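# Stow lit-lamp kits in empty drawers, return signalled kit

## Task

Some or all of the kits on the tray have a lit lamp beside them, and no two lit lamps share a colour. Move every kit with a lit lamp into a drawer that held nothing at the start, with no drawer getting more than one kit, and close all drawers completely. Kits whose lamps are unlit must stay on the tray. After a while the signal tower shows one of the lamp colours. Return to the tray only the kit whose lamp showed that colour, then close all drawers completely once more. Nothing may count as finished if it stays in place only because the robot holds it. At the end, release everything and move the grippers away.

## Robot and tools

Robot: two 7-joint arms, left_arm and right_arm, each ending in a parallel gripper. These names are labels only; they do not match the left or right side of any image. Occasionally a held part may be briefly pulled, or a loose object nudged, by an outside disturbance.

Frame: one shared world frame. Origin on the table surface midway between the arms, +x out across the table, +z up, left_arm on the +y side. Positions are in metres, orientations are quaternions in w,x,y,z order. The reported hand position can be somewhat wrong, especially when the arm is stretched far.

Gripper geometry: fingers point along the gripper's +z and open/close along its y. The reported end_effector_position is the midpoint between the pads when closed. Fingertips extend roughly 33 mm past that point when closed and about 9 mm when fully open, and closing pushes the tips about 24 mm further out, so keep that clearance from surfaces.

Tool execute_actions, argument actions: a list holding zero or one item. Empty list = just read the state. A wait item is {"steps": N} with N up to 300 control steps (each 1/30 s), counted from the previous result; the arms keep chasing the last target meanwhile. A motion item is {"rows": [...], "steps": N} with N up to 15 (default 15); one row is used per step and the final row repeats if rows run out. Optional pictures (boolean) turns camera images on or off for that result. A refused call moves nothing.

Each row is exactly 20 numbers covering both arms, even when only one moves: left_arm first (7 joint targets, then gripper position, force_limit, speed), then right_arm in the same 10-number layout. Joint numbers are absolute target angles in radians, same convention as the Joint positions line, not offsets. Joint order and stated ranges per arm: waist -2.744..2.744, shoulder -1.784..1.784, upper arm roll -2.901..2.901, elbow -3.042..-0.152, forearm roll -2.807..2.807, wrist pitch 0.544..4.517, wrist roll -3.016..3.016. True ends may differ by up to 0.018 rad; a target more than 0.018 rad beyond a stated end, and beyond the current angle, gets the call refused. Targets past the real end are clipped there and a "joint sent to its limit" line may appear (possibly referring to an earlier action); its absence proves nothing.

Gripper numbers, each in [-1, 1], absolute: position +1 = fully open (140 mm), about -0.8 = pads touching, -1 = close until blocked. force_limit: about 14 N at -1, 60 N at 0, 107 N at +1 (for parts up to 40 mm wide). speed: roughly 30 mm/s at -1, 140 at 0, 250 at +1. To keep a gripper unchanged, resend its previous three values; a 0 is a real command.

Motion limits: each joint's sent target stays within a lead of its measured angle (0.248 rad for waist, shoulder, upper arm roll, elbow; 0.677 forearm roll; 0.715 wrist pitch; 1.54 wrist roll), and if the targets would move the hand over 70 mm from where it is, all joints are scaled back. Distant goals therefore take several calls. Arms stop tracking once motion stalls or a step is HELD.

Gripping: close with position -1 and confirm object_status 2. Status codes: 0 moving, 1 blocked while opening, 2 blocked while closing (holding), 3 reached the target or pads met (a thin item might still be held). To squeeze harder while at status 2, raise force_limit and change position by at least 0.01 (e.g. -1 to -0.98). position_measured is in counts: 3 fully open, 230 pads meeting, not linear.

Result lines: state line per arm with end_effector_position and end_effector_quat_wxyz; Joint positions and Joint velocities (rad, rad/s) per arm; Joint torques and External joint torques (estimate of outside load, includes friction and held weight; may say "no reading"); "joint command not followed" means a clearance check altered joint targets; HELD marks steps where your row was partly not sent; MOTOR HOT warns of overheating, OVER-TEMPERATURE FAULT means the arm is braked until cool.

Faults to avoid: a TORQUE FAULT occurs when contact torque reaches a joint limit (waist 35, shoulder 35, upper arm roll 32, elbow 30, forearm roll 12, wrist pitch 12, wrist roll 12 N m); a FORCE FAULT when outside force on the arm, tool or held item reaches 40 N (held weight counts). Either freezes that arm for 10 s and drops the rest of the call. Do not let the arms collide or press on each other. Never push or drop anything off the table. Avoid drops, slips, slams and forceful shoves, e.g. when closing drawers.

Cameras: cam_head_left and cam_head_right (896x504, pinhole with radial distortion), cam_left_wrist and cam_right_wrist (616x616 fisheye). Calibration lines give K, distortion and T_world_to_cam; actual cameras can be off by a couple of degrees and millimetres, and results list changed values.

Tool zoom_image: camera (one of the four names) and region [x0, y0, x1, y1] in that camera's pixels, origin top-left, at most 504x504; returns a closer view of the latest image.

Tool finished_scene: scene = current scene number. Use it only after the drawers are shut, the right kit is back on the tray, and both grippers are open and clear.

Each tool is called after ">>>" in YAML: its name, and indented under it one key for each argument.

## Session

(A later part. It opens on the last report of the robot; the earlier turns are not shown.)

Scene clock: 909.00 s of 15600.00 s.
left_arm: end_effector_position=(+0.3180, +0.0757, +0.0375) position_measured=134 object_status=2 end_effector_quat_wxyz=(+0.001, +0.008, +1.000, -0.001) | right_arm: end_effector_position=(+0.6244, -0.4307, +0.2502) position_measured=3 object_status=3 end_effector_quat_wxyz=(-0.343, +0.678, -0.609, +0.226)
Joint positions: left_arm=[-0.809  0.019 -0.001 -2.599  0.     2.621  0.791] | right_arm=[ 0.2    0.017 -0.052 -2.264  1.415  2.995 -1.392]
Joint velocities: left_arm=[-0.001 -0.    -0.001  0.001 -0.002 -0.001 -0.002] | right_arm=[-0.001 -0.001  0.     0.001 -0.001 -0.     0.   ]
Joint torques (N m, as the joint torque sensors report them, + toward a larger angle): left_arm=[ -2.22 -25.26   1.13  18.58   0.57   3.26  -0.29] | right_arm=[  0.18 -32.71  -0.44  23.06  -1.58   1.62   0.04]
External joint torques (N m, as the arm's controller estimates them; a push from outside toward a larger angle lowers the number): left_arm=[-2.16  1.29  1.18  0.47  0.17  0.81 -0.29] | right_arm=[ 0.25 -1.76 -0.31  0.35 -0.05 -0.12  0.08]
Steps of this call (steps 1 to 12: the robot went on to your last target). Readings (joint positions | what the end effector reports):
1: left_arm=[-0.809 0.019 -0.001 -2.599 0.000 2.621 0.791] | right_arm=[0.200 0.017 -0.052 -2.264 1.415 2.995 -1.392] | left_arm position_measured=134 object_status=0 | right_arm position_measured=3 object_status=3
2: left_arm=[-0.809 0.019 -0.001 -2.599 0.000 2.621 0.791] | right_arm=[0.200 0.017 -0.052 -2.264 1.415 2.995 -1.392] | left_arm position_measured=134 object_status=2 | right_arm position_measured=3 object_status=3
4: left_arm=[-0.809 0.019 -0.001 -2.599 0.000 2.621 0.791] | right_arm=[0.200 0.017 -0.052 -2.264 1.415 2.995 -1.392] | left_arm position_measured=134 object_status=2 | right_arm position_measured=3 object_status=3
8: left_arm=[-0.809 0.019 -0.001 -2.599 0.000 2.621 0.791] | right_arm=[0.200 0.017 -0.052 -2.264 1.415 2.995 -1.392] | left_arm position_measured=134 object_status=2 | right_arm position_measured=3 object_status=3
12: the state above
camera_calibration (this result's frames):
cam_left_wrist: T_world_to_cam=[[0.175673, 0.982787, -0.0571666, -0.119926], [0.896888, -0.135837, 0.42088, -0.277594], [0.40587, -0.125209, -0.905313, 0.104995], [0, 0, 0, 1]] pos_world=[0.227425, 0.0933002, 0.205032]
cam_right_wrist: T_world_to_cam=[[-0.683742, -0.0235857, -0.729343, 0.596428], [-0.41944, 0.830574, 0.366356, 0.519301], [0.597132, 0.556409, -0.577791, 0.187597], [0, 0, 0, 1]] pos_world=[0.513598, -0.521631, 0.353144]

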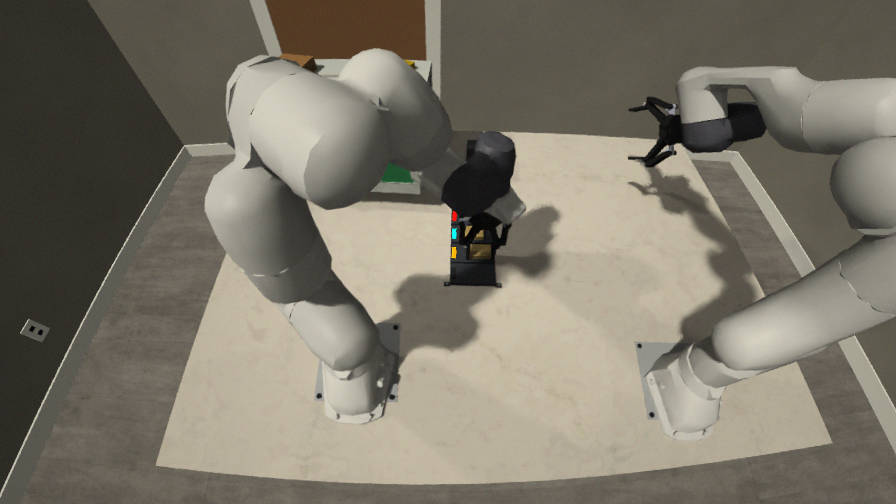

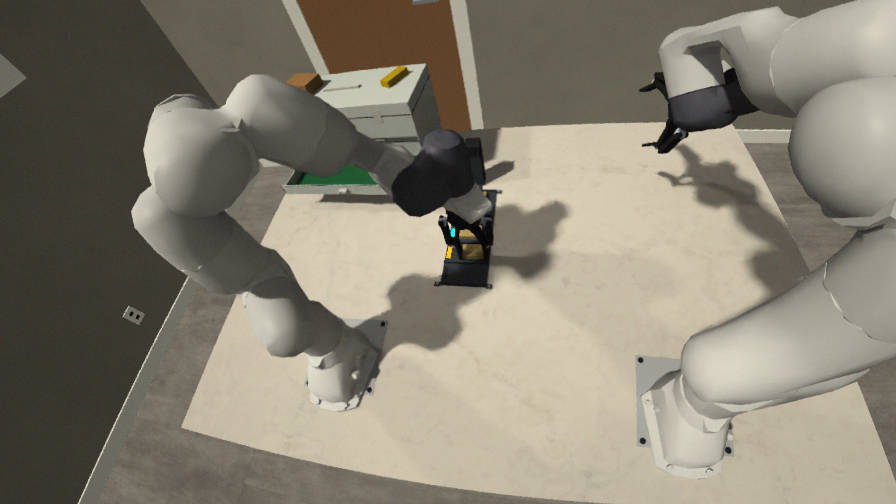

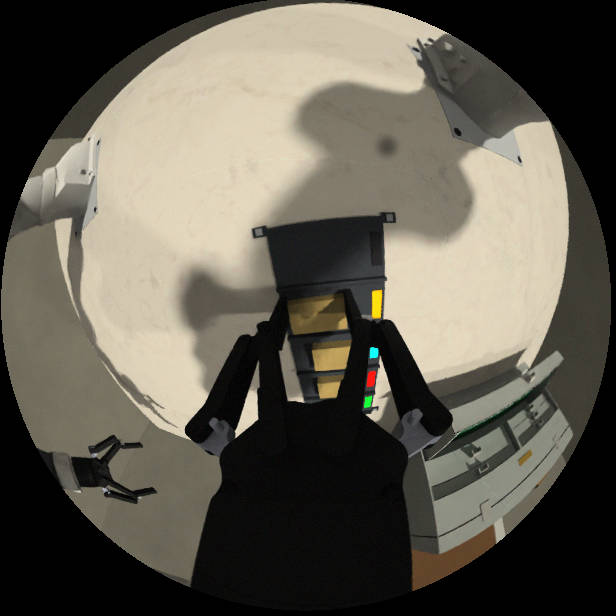

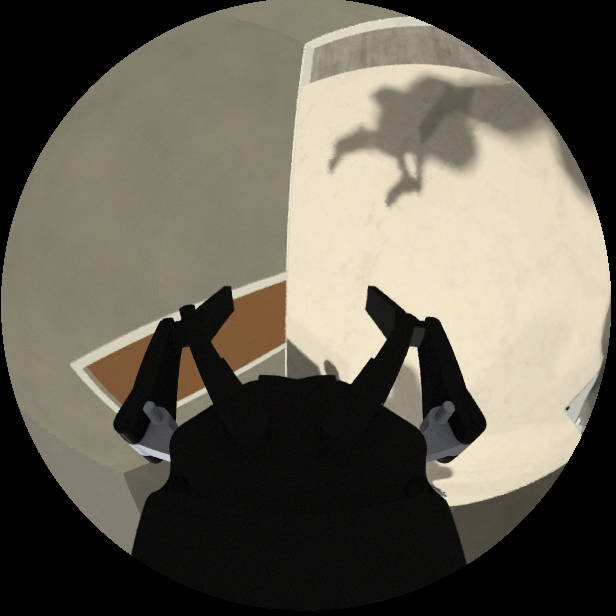

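Gripped.

>>> execute_actions:
  actions:
    - {"rows":[[-0.812,-0.06,0,-2.592,0,2.535,0.785,-1,0,-0.7,0.2,0.017,-0.05,-2.264,1.415,2.995,-1.392,1,0,0]],"steps":15}
  pictures: false

>>> execute_actions:
  actions:
    - {"rows":[[-0.812,-0.21,0,-2.53,0,2.32,0.785,-1,0,-0.7,0.2,0.017,-0.05,-2.264,1.415,2.995,-1.392,1,0,0]],"steps":15}
  pictures: false

>>> execute_actions:
  actions:
    - {"rows":[[-0.6,-0.32,0,-2.46,0,2.145,1.1,-1,0,-0.7,0.2,0.017,-0.05,-2.264,1.415,2.995,-1.392,1,0,0]],"steps":15}
  pictures: false

>>> execute_actions:
  actions:
    - {"rows":[[-0.3,-0.32,0,-2.46,0,2.145,1.4,-1,0,-0.7,0.2,0.017,-0.05,-2.264,1.415,2.995,-1.392,1,0,0]],"steps":15}
  pictures: false

>>> execute_actions:
  actions:
    - {"rows":[[0.004,-0.32,0,-2.46,0,2.145,1.635,-1,0,-0.7,0.2,0.017,-0.05,-2.264,1.415,2.995,-1.392,1,0,0]],"steps":15}
  pictures: false

>>> execute_actions:
  actions:
    - {"rows":[[0.004,-0.19,0,-2.33,0,2.14,1.635,-1,0,-0.7,0.2,0.017,-0.05,-2.264,1.415,2.995,-1.392,1,0,0]],"steps":15}
  pictures: false

>>> execute_actions:
  actions:
    - {"rows":[[0.004,-0.0556,0,-2.1864,0,2.131,1.635,-1,0,-0.7,0.2,0.017,-0.05,-2.264,1.415,2.995,-1.392,1,0,0]],"steps":15}
  pictures: false

>>> execute_actions:
  actions:
    - {"steps":15}

Scene clock: 937.50 s of 15600.00 s.
left_arm: end_effector_position=(+0.3190, +0.0747, +0.0674) position_measured=135 object_status=2 end_effector_quat_wxyz=(+0.003, +0.008, +1.000, -0.003) | right_arm: end_effector_position=(+0.6244, -0.4307, +0.2502) position_measured=3 object_status=3 end_effector_quat_wxyz=(-0.343, +0.678, -0.609, +0.226)
Joint positions: left_arm=[-0.809 -0.058 -0.001 -2.592  0.     2.543  0.791] | right_arm=[ 0.2    0.017 -0.052 -2.264  1.415  2.995 -1.392]
Joint velocities: left_arm=[-0.    -0.001  0.    -0.001  0.    -0.028 -0.001] | right_arm=[ 0.001 -0.     0.    -0.    -0.001  0.    -0.001]
Joint torques (N m, as the joint torque sensors report them, + toward a larger angle): left_arm=[ -2.5  -26.54   1.22  18.74   0.7    2.13  -0.29] | right_arm=[ -0.3  -32.73  -0.21  23.53  -1.54   1.67   0.02]
External joint torques (N m, as the arm's controller estimates them; a push from outside toward a larger angle lowers the number): left_arm=[-2.42 -1.29  1.34 -0.72  0.24 -0.36 -0.29] | right_arm=[-0.34 -1.74 -0.19  0.82  0.   -0.06  0.06]
Steps of this call (steps 1 to 15: the robot went on to your last target; steps 16 to 90: nothing new was sent; then 25.00 s passed at rest; steps 91 to 105: all 15 steps of this action). Readings (joint positions | what the end effector reports):
91: left_arm=[-0.809 0.007 -0.001 -2.601 0.000 2.606 0.791] | right_arm=[0.200 0.017 -0.052 -2.264 1.415 2.995 -1.392] | left_arm position_measured=134 object_status=2 | right_arm position_measured=3 object_status=3
92: left_arm=[-0.809 -0.013 -0.001 -2.602 0.000 2.592 0.791] | right_arm=[0.200 0.017 -0.052 -2.264 1.415 2.995 -1.392] | left_arm position_measured=135 object_status=2 | right_arm position_measured=3 object_status=3
94: left_arm=[-0.809 -0.042 -0.001 -2.595 0.000 2.575 0.791] | right_arm=[0.200 0.017 -0.052 -2.264 1.415 2.995 -1.392] | left_arm position_measured=135 object_status=2 | right_arm position_measured=3 object_status=3
98: left_arm=[-0.809 -0.058 -0.001 -2.591 0.000 2.557 0.791] | right_arm=[0.200 0.017 -0.052 -2.264 1.415 2.995 -1.392] | left_arm position_measured=135 object_status=2 | right_arm position_measured=3 object_status=3
105: the state above

Scene clock: 938.00 s of 15600.00 s.
left_arm: end_effector_position=(+0.3212, +0.0724, +0.1413) position_measured=135 object_status=2 end_effector_quat_wxyz=(+0.006, +0.009, +1.000, -0.005) | right_arm: end_effector_position=(+0.6244, -0.4307, +0.2502) position_measured=3 object_status=3 end_effector_quat_wxyz=(-0.343, +0.678, -0.609, +0.226)
Joint positions: left_arm=[-0.809 -0.211 -0.001 -2.53   0.     2.335  0.791] | right_arm=[ 0.2    0.017 -0.052 -2.264  1.415  2.995 -1.392]
Joint velocities: left_arm=[-0.001 -0.    -0.001 -0.     0.    -0.074 -0.   ] | right_arm=[-0.     0.002  0.001 -0.     0.001  0.     0.   ]
Joint torques (N m, as the joint torque sensors report them, + toward a larger angle): left_arm=[ -1.91 -21.43   1.55  21.08   0.67   2.14  -0.23] | right_arm=[  0.17 -32.82  -0.44  23.03  -1.6    1.63   0.03]
External joint torques (N m, as the arm's controller estimates them; a push from outside toward a larger angle lowers the number): left_arm=[-1.8   1.    1.84 -0.98  0.09 -0.37 -0.23] | right_arm=[ 0.23 -2.05 -0.31  0.39 -0.07 -0.1   0.08]
Steps of this call (steps 1 to 15: all 15 steps of this action). Readings (joint positions | what the end effector reports):
1: left_arm=[-0.809 -0.078 -0.001 -2.587 0.000 2.503 0.791] | right_arm=[0.200 0.017 -0.052 -2.264 1.415 2.995 -1.392] | left_arm position_measured=135 object_status=2 | right_arm position_measured=3 object_status=3
2: left_arm=[-0.809 -0.115 -0.001 -2.577 0.000 2.467 0.791] | right_arm=[0.200 0.017 -0.052 -2.264 1.415 2.995 -1.392] | left_arm position_measured=135 object_status=2 | right_arm position_measured=3 object_status=3
4: left_arm=[-0.809 -0.174 -0.001 -2.546 0.000 2.422 0.791] | right_arm=[0.200 0.017 -0.052 -2.264 1.415 2.995 -1.392] | left_arm position_measured=135 object_status=2 | right_arm position_measured=3 object_status=3
8: left_arm=[-0.809 -0.211 -0.001 -2.527 0.000 2.372 0.791] | right_arm=[0.200 0.017 -0.052 -2.264 1.415 2.995 -1.392] | left_arm position_measured=135 object_status=2 | right_arm position_measured=3 object_status=3
15: the state above

Scene clock: 938.50 s of 15600.00 s.
left_arm: end_effector_position=(+0.3776, +0.1465, +0.2047) position_measured=135 object_status=2 end_effector_quat_wxyz=(+0.008, +0.021, +1.000, -0.006) | right_arm: end_effector_position=(+0.6244, -0.4307, +0.2502) position_measured=3 object_status=3 end_effector_quat_wxyz=(-0.343, +0.678, -0.609, +0.226)
Joint positions: left_arm=[-0.603 -0.32   0.003 -2.46   0.     2.16   1.028] | right_arm=[ 0.2    0.017 -0.052 -2.264  1.415  2.995 -1.392]
Joint velocities: left_arm=[-0.001  0.    -0.006  0.     0.    -0.076  0.216] | right_arm=[ 0.    -0.     0.    -0.001  0.001 -0.     0.   ]
Joint torques (N m, as the joint torque sensors report them, + toward a larger angle): left_arm=[  1.31 -19.68  -1.98  23.48   0.89   2.15   0.48] | right_arm=[ -0.15 -32.8   -0.33  23.13  -1.52   1.63   0.07]
External joint torques (N m, as the arm's controller estimates them; a push from outside toward a larger angle lowers the number): left_arm=[ 1.23  0.37 -1.73 -0.1   0.22 -0.37  0.49] | right_arm=[-0.09 -1.79 -0.21  0.42  0.01 -0.11  0.11]
Steps of this call (steps 1 to 15: all 15 steps of this action). Readings (joint positions | what the end effector reports):
1: left_arm=[-0.784 -0.219 -0.012 -2.525 0.000 2.313 0.809] | right_arm=[0.200 0.017 -0.052 -2.264 1.415 2.995 -1.392] | left_arm position_measured=135 object_status=2 | right_arm position_measured=3 object_status=3
2: left_arm=[-0.750 -0.235 -0.014 -2.516 0.000 2.292 0.828] | right_arm=[0.200 0.017 -0.052 -2.264 1.415 2.995 -1.392] | left_arm position_measured=135 object_status=2 | right_arm position_measured=3 object_status=3
4: left_arm=[-0.677 -0.274 -0.009 -2.490 0.000 2.250 0.875] | right_arm=[0.200 0.017 -0.052 -2.264 1.415 2.995 -1.392] | left_arm position_measured=135 object_status=2 | right_arm position_measured=3 object_status=3
8: left_arm=[-0.608 -0.318 0.006 -2.460 0.000 2.198 0.952] | right_arm=[0.200 0.017 -0.052 -2.264 1.415 2.995 -1.392] | left_arm position_measured=135 object_status=2 | right_arm position_measured=3 object_status=3
15: the state above

Scene clock: 939.00 s of 15600.00 s.
left_arm: end_effector_position=(+0.4299, +0.2671, +0.2037) position_measured=135 object_status=2 end_effector_quat_wxyz=(+0.004, +0.013, +1.000, -0.002) | right_arm: end_effector_position=(+0.6244, -0.4307, +0.2502) position_measured=3 object_status=3 end_effector_quat_wxyz=(-0.343, +0.678, -0.609, +0.226)
Joint positions: left_arm=[-0.303 -0.32   0.003 -2.46  -0.     2.149  1.311] | right_arm=[ 0.2    0.017 -0.052 -2.264  1.415  2.995 -1.392]
Joint velocities: left_arm=[ 0.    -0.001 -0.013  0.001  0.001 -0.005  0.271] | right_arm=[ 0.001  0.    -0.001  0.001  0.    -0.    -0.   ]
Joint torques (N m, as the joint torque sensors report them, + toward a larger angle): left_arm=[  1.06 -19.74  -0.89  22.82   1.04   2.11   0.47] | right_arm=[ -0.12 -32.97  -0.22  22.92  -1.52   1.71   0.04]
External joint torques (N m, as the arm's controller estimates them; a push from outside toward a larger angle lowers the number): left_arm=[ 0.87  0.33 -0.76 -0.68  0.36 -0.35  0.47] | right_arm=[-0.16 -2.07 -0.19  0.24  0.02 -0.01  0.08]
Steps of this call (steps 1 to 15: all 15 steps of this action). Readings (joint positions | what the end effector reports):
1: left_arm=[-0.571 -0.320 -0.011 -2.460 -0.000 2.159 1.051] | right_arm=[0.200 0.017 -0.052 -2.264 1.415 2.995 -1.392] | left_arm position_measured=135 object_status=2 | right_arm position_measured=3 object_status=3
2: left_arm=[-0.528 -0.320 -0.014 -2.460 -0.000 2.158 1.072] | right_arm=[0.200 0.017 -0.052 -2.264 1.415 2.995 -1.392] | left_arm position_measured=135 object_status=2 | right_arm position_measured=3 object_status=3
4: left_arm=[-0.435 -0.320 -0.011 -2.460 -0.000 2.157 1.119] | right_arm=[0.200 0.017 -0.052 -2.264 1.415 2.995 -1.392] | left_arm position_measured=135 object_status=2 | right_arm position_measured=3 object_status=3
8: left_arm=[-0.318 -0.320 0.007 -2.460 -0.000 2.152 1.216] | right_arm=[0.200 0.017 -0.052 -2.264 1.415 2.995 -1.392] | left_arm position_measured=135 object_status=2 | right_arm position_measured=3 object_status=3
15: the state above

Scene clock: 939.50 s of 15600.00 s.
left_arm: end_effector_position=(+0.4473, +0.3984, +0.2036) position_measured=135 object_status=2 end_effector_quat_wxyz=(+0.004, -0.017, +1.000, -0.001) | right_arm: end_effector_position=(+0.6244, -0.4307, +0.2502) position_measured=3 object_status=3 end_effector_quat_wxyz=(-0.343, +0.678, -0.609, +0.226)
Joint positions: left_arm=[ 0.001 -0.32   0.003 -2.46  -0.001  2.148  1.557] | right_arm=[ 0.2    0.017 -0.052 -2.264  1.415  2.995 -1.392]
Joint velocities: left_arm=[-0.     0.001 -0.015 -0.001 -0.001 -0.002  0.236] | right_arm=[ 0.001  0.001 -0.002 -0.    -0.001  0.    -0.   ]
Joint torques (N m, as the joint torque sensors report them, + toward a larger angle): left_arm=[  0.69 -19.81  -1.33  23.67   1.13   2.02   0.42] | right_arm=[  0.38 -32.85  -0.07  23.27  -1.51   1.59   0.03]
External joint torques (N m, as the arm's controller estimates them; a push from outside toward a larger angle lowers the number): left_arm=[ 0.54  0.06 -1.16  0.32  0.44 -0.41  0.43] | right_arm=[ 0.43 -2.02  0.05  0.68  0.01 -0.14  0.07]
Steps of this call (steps 1 to 15: all 15 steps of this action). Readings (joint positions | what the end effector reports):
1: left_arm=[-0.270 -0.320 -0.011 -2.460 -0.001 2.149 1.331] | right_arm=[0.200 0.017 -0.052 -2.264 1.415 2.995 -1.392] | left_arm position_measured=135 object_status=2 | right_arm position_measured=3 object_status=3
2: left_arm=[-0.227 -0.320 -0.014 -2.460 -0.001 2.149 1.350] | right_arm=[0.200 0.017 -0.052 -2.264 1.415 2.995 -1.392] | left_arm position_measured=135 object_status=2 | right_arm position_measured=3 object_status=3
4: left_arm=[-0.134 -0.320 -0.011 -2.460 -0.001 2.149 1.390] | right_arm=[0.200 0.017 -0.052 -2.264 1.415 2.995 -1.392] | left_arm position_measured=135 object_status=2 | right_arm position_measured=3 object_status=3
8: left_arm=[-0.014 -0.320 0.007 -2.460 -0.001 2.149 1.474] | right_arm=[0.200 0.017 -0.052 -2.264 1.415 2.995 -1.392] | left_arm position_measured=135 object_status=2 | right_arm position_measured=3 object_status=3
15: the state above

Scene clock: 940.00 s of 15600.00 s.
left_arm: end_effector_position=(+0.4869, +0.3989, +0.2024) position_measured=135 object_status=2 end_effector_quat_wxyz=(+0.001, +0.013, +1.000, -0.001) | right_arm: end_effector_position=(+0.6244, -0.4307, +0.2502) position_measured=3 object_status=3 end_effector_quat_wxyz=(-0.343, +0.678, -0.609, +0.226)
Joint positions: left_arm=[ 0.001 -0.191  0.002 -2.333 -0.001  2.143  1.614] | right_arm=[ 0.2    0.017 -0.052 -2.264  1.415  2.995 -1.392]
Joint velocities: left_arm=[-0.     0.002  0.     0.004  0.    -0.     0.048] | right_arm=[ 0.002 -0.    -0.001 -0.    -0.002 -0.     0.001]
Joint torques (N m, as the joint torque sensors report them, + toward a larger angle): left_arm=[  1.2  -23.32  -0.96  23.93   1.16   2.06   0.33] | right_arm=[  0.08 -33.01  -0.21  22.92  -1.55   1.63   0.05]
External joint torques (N m, as the arm's controller estimates them; a push from outside toward a larger angle lowers the number): left_arm=[ 1.26  1.11 -0.71  0.57  0.47 -0.36  0.33] | right_arm=[ 0.   -1.96 -0.22  0.16 -0.01 -0.09  0.1 ]
Steps of this call (steps 1 to 15: all 15 steps of this action). Readings (joint positions | what the end effector reports):
1: left_arm=[0.001 -0.293 0.003 -2.429 -0.001 2.142 1.564] | right_arm=[0.200 0.017 -0.052 -2.264 1.415 2.995 -1.392] | left_arm position_measured=135 object_status=2 | right_arm position_measured=3 object_status=3
2: left_arm=[0.001 -0.258 0.003 -2.393 -0.001 2.143 1.571] | right_arm=[0.200 0.017 -0.052 -2.264 1.415 2.995 -1.392] | left_arm position_measured=135 object_status=2 | right_arm position_measured=3 object_status=3
4: left_arm=[0.001 -0.217 0.003 -2.357 -0.001 2.143 1.582] | right_arm=[0.200 0.017 -0.052 -2.264 1.415 2.995 -1.392] | left_arm position_measured=135 object_status=2 | right_arm position_measured=3 object_status=3
8: left_arm=[0.001 -0.193 0.002 -2.338 -0.001 2.143 1.598] | right_arm=[0.200 0.017 -0.052 -2.264 1.415 2.995 -1.392] | left_arm position_measured=135 object_status=2 | right_arm position_measured=3 object_status=3
15: the state above

Scene clock: 940.50 s of 15600.00 s.
left_arm: end_effector_position=(+0.5318, +0.3998, +0.1999) position_measured=135 object_status=2 end_effector_quat_wxyz=(+0.001, +0.018, +1.000, -0.001) | right_arm: end_effector_position=(+0.6244, -0.4307, +0.2502) position_measured=3 object_status=3 end_effector_quat_wxyz=(-0.343, +0.678, -0.609, +0.226)
Joint positions: left_arm=[ 0.002 -0.056  0.002 -2.189 -0.001  2.135  1.626] | right_arm=[ 0.2    0.017 -0.052 -2.264  1.415  2.995 -1.392]
Joint velocities: left_arm=[-0.001  0.    -0.001  0.004  0.    -0.002  0.008] | right_arm=[-0.001 -0.002 -0.001 -0.001  0.     0.     0.   ]
Joint torques (N m, as the joint torque sensors report them, + toward a larger angle): left_arm=[  0.81 -29.04  -1.54  24.29   1.27   1.98   0.28] | right_arm=[  0.14 -32.91  -0.1   22.88  -1.52   1.66   0.03]
External joint torques (N m, as the arm's controller estimates them; a push from outside toward a larger angle lowers the number): left_arm=[ 0.94  0.16 -1.35  0.9   0.58 -0.43  0.28] | right_arm=[ 0.24 -2.08  0.06  0.28  0.   -0.08  0.07]
Steps of this call (steps 1 to 15: all 15 steps of this action). Readings (joint positions | what the end effector reports):
1: left_arm=[0.002 -0.163 0.002 -2.297 -0.001 2.135 1.616] | right_arm=[0.200 0.017 -0.052 -2.264 1.415 2.995 -1.392] | left_arm position_measured=135 object_status=2 | right_arm position_measured=3 object_status=3
2: left_arm=[0.002 -0.127 0.002 -2.257 -0.001 2.136 1.617] | right_arm=[0.200 0.017 -0.052 -2.264 1.415 2.995 -1.392] | left_arm position_measured=135 object_status=2 | right_arm position_measured=3 object_status=3
4: left_arm=[0.002 -0.084 0.002 -2.216 -0.001 2.136 1.619] | right_arm=[0.200 0.017 -0.052 -2.264 1.415 2.995 -1.392] | left_arm position_measured=135 object_status=2 | right_arm position_measured=3 object_status=3
8: left_arm=[0.002 -0.058 0.002 -2.195 -0.001 2.135 1.622] | right_arm=[0.200 0.017 -0.052 -2.264 1.415 2.995 -1.392] | left_arm position_measured=135 object_status=2 | right_arm position_measured=3 object_status=3
15: the state above

Scene clock: 941.00 s of 15600.00 s.
left_arm: end_effector_position=(+0.5318, +0.3998, +0.2000) position_measured=135 object_status=2 end_effector_quat_wxyz=(+0.001, +0.019, +1.000, -0.001) | right_arm: end_effector_position=(+0.6244, -0.4307, +0.2502) position_measured=3 object_status=3 end_effector_quat_wxyz=(-0.343, +0.678, -0.609, +0.226)
Joint positions: left_arm=[ 0.002 -0.056  0.002 -2.189 -0.001  2.134  1.628] | right_arm=[ 0.2    0.017 -0.052 -2.264  1.415  2.995 -1.392]
Joint velocities: left_arm=[-0.001  0.    -0.     0.001 -0.001  0.001  0.002] | right_arm=[ 0.001  0.    -0.     0.001  0.    -0.     0.   ]
Joint torques (N m, as the joint torque sensors report them, + toward a larger angle): left_arm=[  1.16 -28.57  -1.35  24.28   1.21   1.99   0.5 ] | right_arm=[  0.18 -32.7   -0.5   23.3   -1.48   1.67   0.04]
External joint torques (N m, as the arm's controller estimates them; a push from outside toward a larger angle lowers the number): left_arm=[ 1.19  0.69 -1.26  0.8   0.52 -0.44  0.5 ] | right_arm=[ 0.24 -1.81 -0.38  0.65  0.05 -0.07  0.08]
Steps of this call (steps 1 to 15: the robot went on to your last target). Readings (joint positions | what the end effector reports):
1: left_arm=[0.002 -0.056 0.002 -2.189 -0.001 2.135 1.626] | right_arm=[0.200 0.017 -0.052 -2.264 1.415 2.995 -1.392] | left_arm position_measured=135 object_status=2 | right_arm position_measured=3 object_status=3
2: left_arm=[0.002 -0.056 0.002 -2.189 -0.001 2.134 1.626] | right_arm=[0.200 0.017 -0.052 -2.264 1.415 2.995 -1.392] | left_arm position_measured=135 object_status=2 | right_arm position_measured=3 object_status=3
4: left_arm=[0.002 -0.056 0.002 -2.189 -0.001 2.134 1.627] | right_arm=[0.200 0.017 -0.052 -2.264 1.415 2.995 -1.392] | left_arm position_measured=135 object_status=2 | right_arm position_measured=3 object_status=3
8: left_arm=[0.002 -0.056 0.002 -2.189 -0.001 2.134 1.627] | right_arm=[0.200 0.017 -0.052 -2.264 1.415 2.995 -1.392] | left_arm position_measured=135 object_status=2 | right_arm position_measured=3 object_status=3
15: the state above
All arms were judged still, so your last target was given up. Only a new action makes them travel on or press farther. Fingers that are still opening or closing keep moving.
camera_calibration (this result's frames):
cam_left_wrist: T_world_to_cam=[[0.196389, 0.978883, -0.056744, -0.47625], [0.893812, -0.154927, 0.420829, -0.484415], [0.403151, -0.133365, -0.905364, 0.210596], [0, 0, 0, 1]] pos_world=[0.441605, 0.41923, 0.367498]
cam_right_wrist: T_world_to_cam=[[-0.683742, -0.0235858, -0.729343, 0.596428], [-0.41944, 0.830574, 0.366356, 0.519301], [0.597132, 0.556409, -0.577791, 0.187597], [0, 0, 0, 1]] pos_world=[0.513598, -0.521631, 0.353144]

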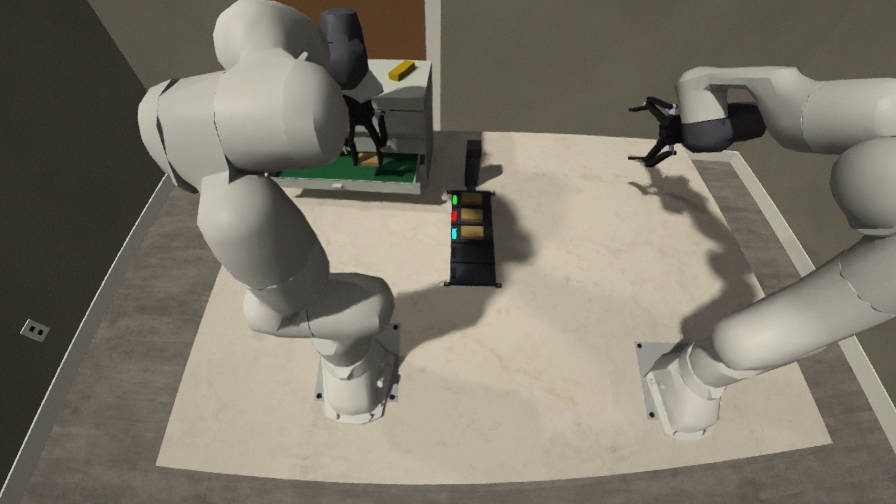

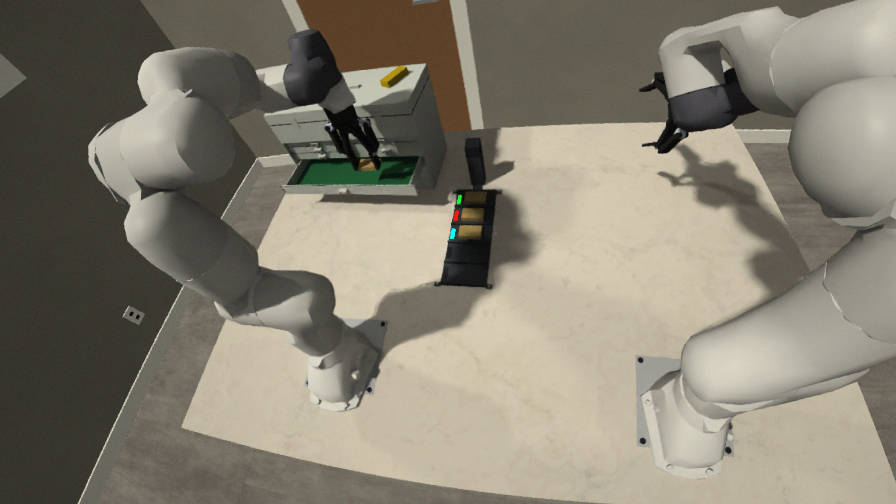

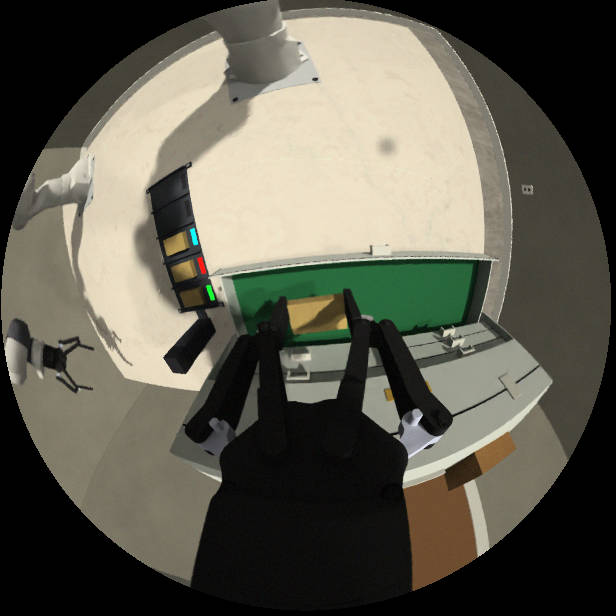

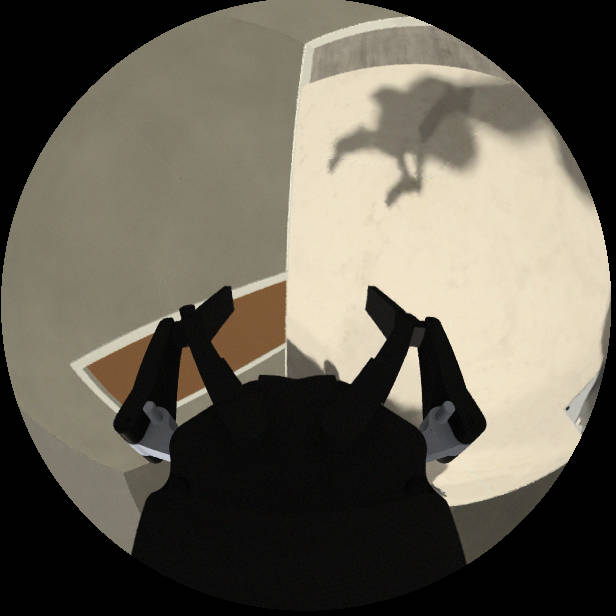

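>>> execute_actions:
  actions:
    - {"rows":[[0.004,-0.02,0,-2.223,0,2.205,1.635,-1,0,-0.7,0.2,0.017,-0.05,-2.264,1.415,2.995,-1.392,1,0,0]],"steps":15}
  pictures: false

>>> execute_actions:
  actions:
    - {"rows":[[0.004,0.0139,0,-2.2556,0,2.274,1.635,-1,0,-0.7,0.2,0.017,-0.05,-2.264,1.415,2.995,-1.392,1,0,0]],"steps":15}
  pictures: false

>>> execute_actions:
  actions:
    - {"rows":[[0.004,0.021,0,-2.2616,0,2.287,1.635,-1,0,-0.7,0.2,0.017,-0.05,-2.264,1.415,2.995,-1.392,1,0,0]],"steps":15}

Scene clock: 956.27 s of 15600.00 s.
left_arm: end_effector_position=(+0.5293, +0.3998, +0.1693) position_measured=135 object_status=2 end_effector_quat_wxyz=(-0.005, +0.019, +1.000, -0.001) | right_arm: end_effector_position=(+0.6244, -0.4307, +0.2502) position_measured=3 object_status=3 end_effector_quat_wxyz=(-0.343, +0.678, -0.609, +0.226)
Joint positions: left_arm=[ 0.002 -0.018  0.002 -2.225 -0.001  2.196  1.628] | right_arm=[ 0.2    0.017 -0.052 -2.264  1.415  2.995 -1.392]
Joint velocities: left_arm=[-0.    -0.    -0.001  0.     0.     0.022 -0.001] | right_arm=[ 0.001  0.001 -0.    -0.001  0.002  0.    -0.   ]
Joint torques (N m, as the joint torque sensors report them, + toward a larger angle): left_arm=[  0.88 -31.18  -0.53  23.38   1.28   3.28   0.4 ] | right_arm=[ -0.3  -32.75  -0.17  22.92  -1.56   1.63   0.06]
External joint torques (N m, as the arm's controller estimates them; a push from outside toward a larger angle lowers the number): left_arm=[ 0.97 -1.12 -0.42  0.5   0.62  0.9   0.4 ] | right_arm=[-0.41 -1.79 -0.21  0.23 -0.02 -0.08  0.1 ]
Steps of this call (steps 1 to 90: nothing new was sent; then 11.77 s passed at rest; steps 91 to 105: all 15 steps of this action). Readings (joint positions | what the end effector reports):
91: left_arm=[0.002 -0.053 0.002 -2.193 -0.001 2.146 1.628] | right_arm=[0.200 0.017 -0.052 -2.264 1.415 2.995 -1.392] | left_arm position_measured=135 object_status=2 | right_arm position_measured=3 object_status=3
92: left_arm=[0.002 -0.046 0.002 -2.200 -0.001 2.157 1.628] | right_arm=[0.200 0.017 -0.052 -2.264 1.415 2.995 -1.392] | left_arm position_measured=135 object_status=2 | right_arm position_measured=3 object_status=3
94: left_arm=[0.002 -0.030 0.002 -2.214 -0.001 2.171 1.628] | right_arm=[0.200 0.017 -0.052 -2.264 1.415 2.995 -1.392] | left_arm position_measured=135 object_status=2 | right_arm position_measured=3 object_status=3
98: left_arm=[0.002 -0.018 0.002 -2.225 -0.001 2.185 1.628] | right_arm=[0.200 0.017 -0.052 -2.264 1.415 2.995 -1.392] | left_arm position_measured=135 object_status=2 | right_arm position_measured=3 object_status=3
105: the state above

Scene clock: 956.77 s of 15600.00 s.
left_arm: end_effector_position=(+0.5294, +0.3998, +0.1437) position_measured=135 object_status=2 end_effector_quat_wxyz=(-0.004, +0.019, +1.000, -0.001) | right_arm: end_effector_position=(+0.6244, -0.4307, +0.2502) position_measured=3 object_status=3 end_effector_quat_wxyz=(-0.343, +0.678, -0.609, +0.226)
Joint positions: left_arm=[ 0.002  0.015  0.002 -2.257 -0.001  2.265  1.628] | right_arm=[ 0.2    0.017 -0.052 -2.264  1.415  2.995 -1.392]
Joint velocities: left_arm=[ 0.001 -0.001 -0.002  0.001 -0.002  0.023 -0.001] | right_arm=[-0.     0.001 -0.001  0.001 -0.     0.     0.   ]
Joint torques (N m, as the joint torque sensors report them, + toward a larger angle): left_arm=[ -0.07 -31.87  -1.36  22.93   1.19   3.13   0.41] | right_arm=[  0.06 -33.15  -0.09  23.23  -1.53   1.59   0.04]
External joint torques (N m, as the arm's controller estimates them; a push from outside toward a larger angle lowers the number): left_arm=[ 0.07 -1.14 -1.23  0.55  0.56  0.73  0.41] | right_arm=[ 0.08 -2.34 -0.02  0.58  0.   -0.13  0.08]
Steps of this call (steps 1 to 15: all 15 steps of this action). Readings (joint positions | what the end effector reports):
1: left_arm=[0.002 -0.015 0.002 -2.229 -0.001 2.210 1.628] | right_arm=[0.200 0.017 -0.052 -2.264 1.415 2.995 -1.392] | left_arm position_measured=135 object_status=2 | right_arm position_measured=3 object_status=3
2: left_arm=[0.002 -0.009 0.002 -2.235 -0.001 2.221 1.628] | right_arm=[0.200 0.017 -0.052 -2.264 1.415 2.995 -1.392] | left_arm position_measured=135 object_status=2 | right_arm position_measured=3 object_status=3
4: left_arm=[0.002 0.005 0.002 -2.248 -0.001 2.236 1.628] | right_arm=[0.200 0.017 -0.052 -2.264 1.415 2.995 -1.392] | left_arm position_measured=135 object_status=2 | right_arm position_measured=3 object_status=3
8: left_arm=[0.002 0.015 0.002 -2.257 -0.001 2.253 1.628] | right_arm=[0.200 0.017 -0.052 -2.264 1.415 2.995 -1.392] | left_arm position_measured=135 object_status=2 | right_arm position_measured=3 object_status=3
15: the state above

Scene clock: 957.27 s of 15600.00 s.
left_arm: end_effector_position=(+0.5313, +0.3999, +0.1406) position_measured=135 object_status=2 end_effector_quat_wxyz=(-0.000, +0.019, +1.000, -0.000) | right_arm: end_effector_position=(+0.6244, -0.4307, +0.2502) position_measured=3 object_status=3 end_effector_quat_wxyz=(-0.343, +0.678, -0.609, +0.226)
Joint positions: left_arm=[ 0.002  0.02   0.002 -2.261 -0.001  2.281  1.628] | right_arm=[ 0.2    0.017 -0.052 -2.264  1.415  2.995 -1.392]
Joint velocities: left_arm=[ 0.     0.001 -0.     0.    -0.     0.006 -0.001] | right_arm=[ 0.001 -0.002  0.001 -0.002  0.001  0.001 -0.001]
Joint torques (N m, as the joint torque sensors report them, + toward a larger angle): left_arm=[  0.64 -30.63  -0.75  21.81   1.15   3.35   0.42] | right_arm=[  0.03 -32.38  -0.33  22.91  -1.59   1.61   0.1 ]
External joint torques (N m, as the arm's controller estimates them; a push from outside toward a larger angle lowers the number): left_arm=[ 0.59  0.13 -0.81 -0.45  0.52  0.95  0.42] | right_arm=[-0.11 -1.31 -0.41  0.16 -0.05 -0.11  0.14]
Steps of this call (steps 1 to 15: all 15 steps of this action). Readings (joint positions | what the end effector reports):
1: left_arm=[0.002 0.016 0.002 -2.257 -0.001 2.268 1.628] | right_arm=[0.200 0.017 -0.052 -2.264 1.415 2.995 -1.392] | left_arm position_measured=135 object_status=2 | right_arm position_measured=3 object_status=3
2: left_arm=[0.002 0.017 0.002 -2.258 -0.001 2.271 1.628] | right_arm=[0.200 0.017 -0.052 -2.264 1.415 2.995 -1.392] | left_arm position_measured=135 object_status=2 | right_arm position_measured=3 object_status=3
4: left_arm=[0.002 0.019 0.002 -2.260 -0.001 2.274 1.628] | right_arm=[0.200 0.017 -0.052 -2.264 1.415 2.995 -1.392] | left_arm position_measured=135 object_status=2 | right_arm position_measured=3 object_status=3
8: left_arm=[0.002 0.020 0.002 -2.261 -0.001 2.278 1.628] | right_arm=[0.200 0.017 -0.052 -2.264 1.415 2.995 -1.392] | left_arm position_measured=135 object_status=2 | right_arm position_measured=3 object_status=3
15: the state above
camera_calibration (this result's frames):
cam_left_wrist: T_world_to_cam=[[0.196739, 0.978798, -0.0569883, -0.479683], [0.894758, -0.155474, 0.418612, -0.458929], [0.400877, -0.133348, -0.906375, 0.158342], [0, 0, 0, 1]] pos_world=[0.441527, 0.419276, 0.308294]
cam_right_wrist: T_world_to_cam=[[-0.683742, -0.0235856, -0.729343, 0.596428], [-0.41944, 0.830574, 0.366356, 0.519301], [0.597133, 0.556409, -0.577791, 0.187597], [0, 0, 0, 1]] pos_world=[0.513598, -0.521631, 0.353144]

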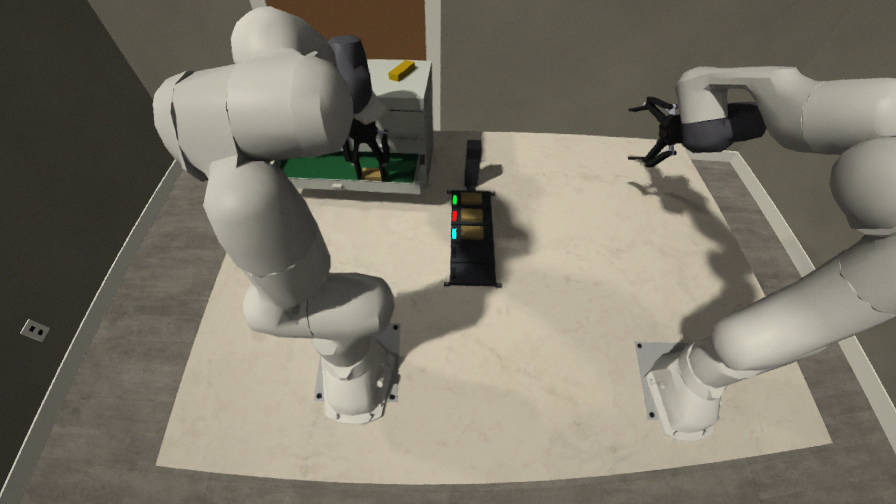

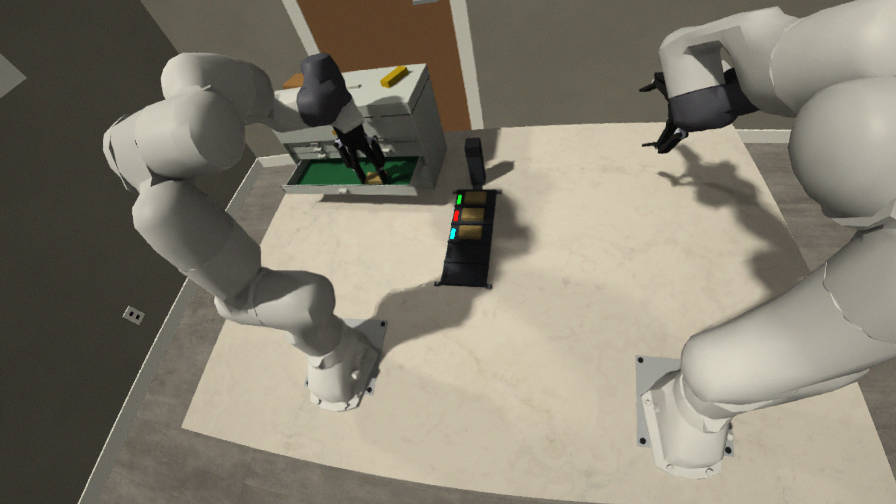

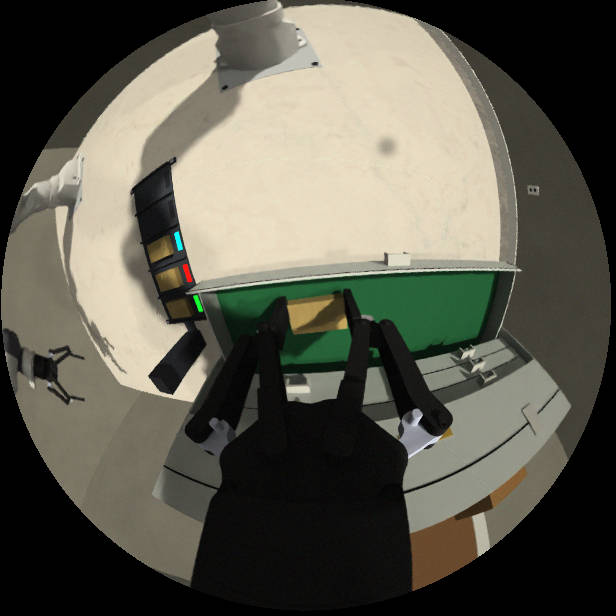

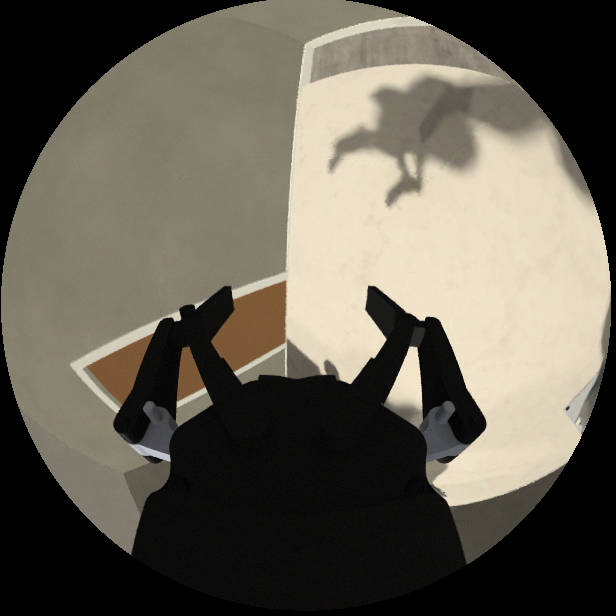

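>>> execute_actions:
  actions:
    - {"rows":[[0.004,0.028,0,-2.2676,0,2.30,1.635,-1,0,-0.7,0.2,0.017,-0.05,-2.264,1.415,2.995,-1.392,1,0,0]],"steps":15}
  pictures: false

>>> execute_actions:
  actions:
    - {"rows":[[0.004,0.035,0,-2.2736,0,2.313,1.635,-1,0,-0.7,0.2,0.017,-0.05,-2.264,1.415,2.995,-1.392,1,0,0]],"steps":15}
  pictures: false

Scene clock: 969.30 s of 15600.00 s.
left_arm: end_effector_position=(+0.5309, +0.3999, +0.1353) position_measured=135 object_status=2 end_effector_quat_wxyz=(-0.001, +0.019, +1.000, -0.000) | right_arm: end_effector_position=(+0.6244, -0.4307, +0.2502) position_measured=3 object_status=3 end_effector_quat_wxyz=(-0.343, +0.678, -0.609, +0.226)
Joint positions: left_arm=[ 0.002  0.028  0.002 -2.268 -0.001  2.294  1.628] | right_arm=[ 0.2    0.017 -0.052 -2.264  1.415  2.995 -1.392]
Joint velocities: left_arm=[ 0.001 -0.    -0.001  0.     0.002  0.005  0.   ] | right_arm=[ 0.     0.     0.    -0.001 -0.     0.    -0.002]
Joint torques (N m, as the joint torque sensors report them, + toward a larger angle): left_arm=[  0.4  -30.28  -0.98  21.56   1.17   3.4    0.45] | right_arm=[  0.05 -32.89  -0.05  23.01  -1.52   1.66   0.05]
External joint torques (N m, as the arm's controller estimates them; a push from outside toward a larger angle lowers the number): left_arm=[ 0.37  0.61 -1.05 -0.6   0.55  0.98  0.45] | right_arm=[ 0.02 -1.97 -0.02  0.34  0.02 -0.06  0.09]
Steps of this call (steps 1 to 15: the robot went on to your last target; steps 16 to 90: nothing new was sent; then 8.53 s passed at rest; steps 91 to 105: all 15 steps of this action). Readings (joint positions | what the end effector reports):
91: left_arm=[0.002 0.021 0.002 -2.262 -0.001 2.284 1.628] | right_arm=[0.200 0.017 -0.052 -2.264 1.415 2.995 -1.392] | left_arm position_measured=135 object_status=2 | right_arm position_measured=3 object_status=3
92: left_arm=[0.002 0.023 0.002 -2.263 -0.001 2.286 1.628] | right_arm=[0.200 0.017 -0.052 -2.264 1.415 2.995 -1.392] | left_arm position_measured=135 object_status=2 | right_arm position_measured=3 object_status=3
94: left_arm=[0.002 0.025 0.002 -2.266 -0.001 2.289 1.628] | right_arm=[0.200 0.017 -0.052 -2.264 1.415 2.995 -1.392] | left_arm position_measured=135 object_status=2 | right_arm position_measured=3 object_status=3
98: left_arm=[0.002 0.028 0.002 -2.268 -0.001 2.292 1.628] | right_arm=[0.200 0.017 -0.052 -2.264 1.415 2.995 -1.392] | left_arm position_measured=135 object_status=2 | right_arm position_measured=3 object_status=3
105: the state above

Scene clock: 969.80 s of 15600.00 s.
left_arm: end_effector_position=(+0.5333, +0.3999, +0.1342) position_measured=135 object_status=2 end_effector_quat_wxyz=(+0.004, +0.019, +1.000, -0.000) | right_arm: end_effector_position=(+0.6244, -0.4307, +0.2502) position_measured=3 object_status=3 end_effector_quat_wxyz=(-0.343, +0.678, -0.609, +0.226)
Joint positions: left_arm=[ 0.002  0.03   0.002 -2.27  -0.001  2.307  1.628] | right_arm=[ 0.2    0.017 -0.052 -2.264  1.415  2.995 -1.392]
Joint velocities: left_arm=[ 0.001 -0.001  0.    -0.002 -0.     0.004  0.   ] | right_arm=[ 0.     0.     0.001 -0.    -0.001  0.001  0.001]
Joint torques (N m, as the joint torque sensors report them, + toward a larger angle): left_arm=[  0.18 -27.64  -0.61  19.72   1.2    3.32   0.37] | right_arm=[  0.32 -32.75  -0.56  23.3   -1.55   1.68   0.03]
External joint torques (N m, as the arm's controller estimates them; a push from outside toward a larger angle lowers the number): left_arm=[ 0.15  3.3  -0.67 -2.4   0.58  0.9   0.37] | right_arm=[ 0.39 -1.83 -0.44  0.6  -0.02 -0.06  0.07]
Steps of this call (steps 1 to 15: all 15 steps of this action). Readings (joint positions | what the end effector reports):
1: left_arm=[0.002 0.028 0.002 -2.268 -0.001 2.297 1.628] | right_arm=[0.200 0.017 -0.052 -2.264 1.415 2.995 -1.392] | left_arm position_measured=135 object_status=2 | right_arm position_measured=3 object_status=3
2: left_arm=[0.002 0.029 0.002 -2.269 -0.001 2.299 1.628] | right_arm=[0.200 0.017 -0.052 -2.264 1.415 2.995 -1.392] | left_arm position_measured=135 object_status=2 | right_arm position_measured=3 object_status=3
4: left_arm=[0.002 0.030 0.002 -2.270 -0.001 2.302 1.628] | right_arm=[0.200 0.017 -0.052 -2.264 1.415 2.995 -1.392] | left_arm position_measured=135 object_status=2 | right_arm position_measured=3 object_status=3
8: left_arm=[0.002 0.030 0.002 -2.270 -0.001 2.305 1.628] | right_arm=[0.200 0.017 -0.052 -2.264 1.415 2.995 -1.392] | left_arm position_measured=135 object_status=2 | right_arm position_measured=3 object_status=3
15: the state above


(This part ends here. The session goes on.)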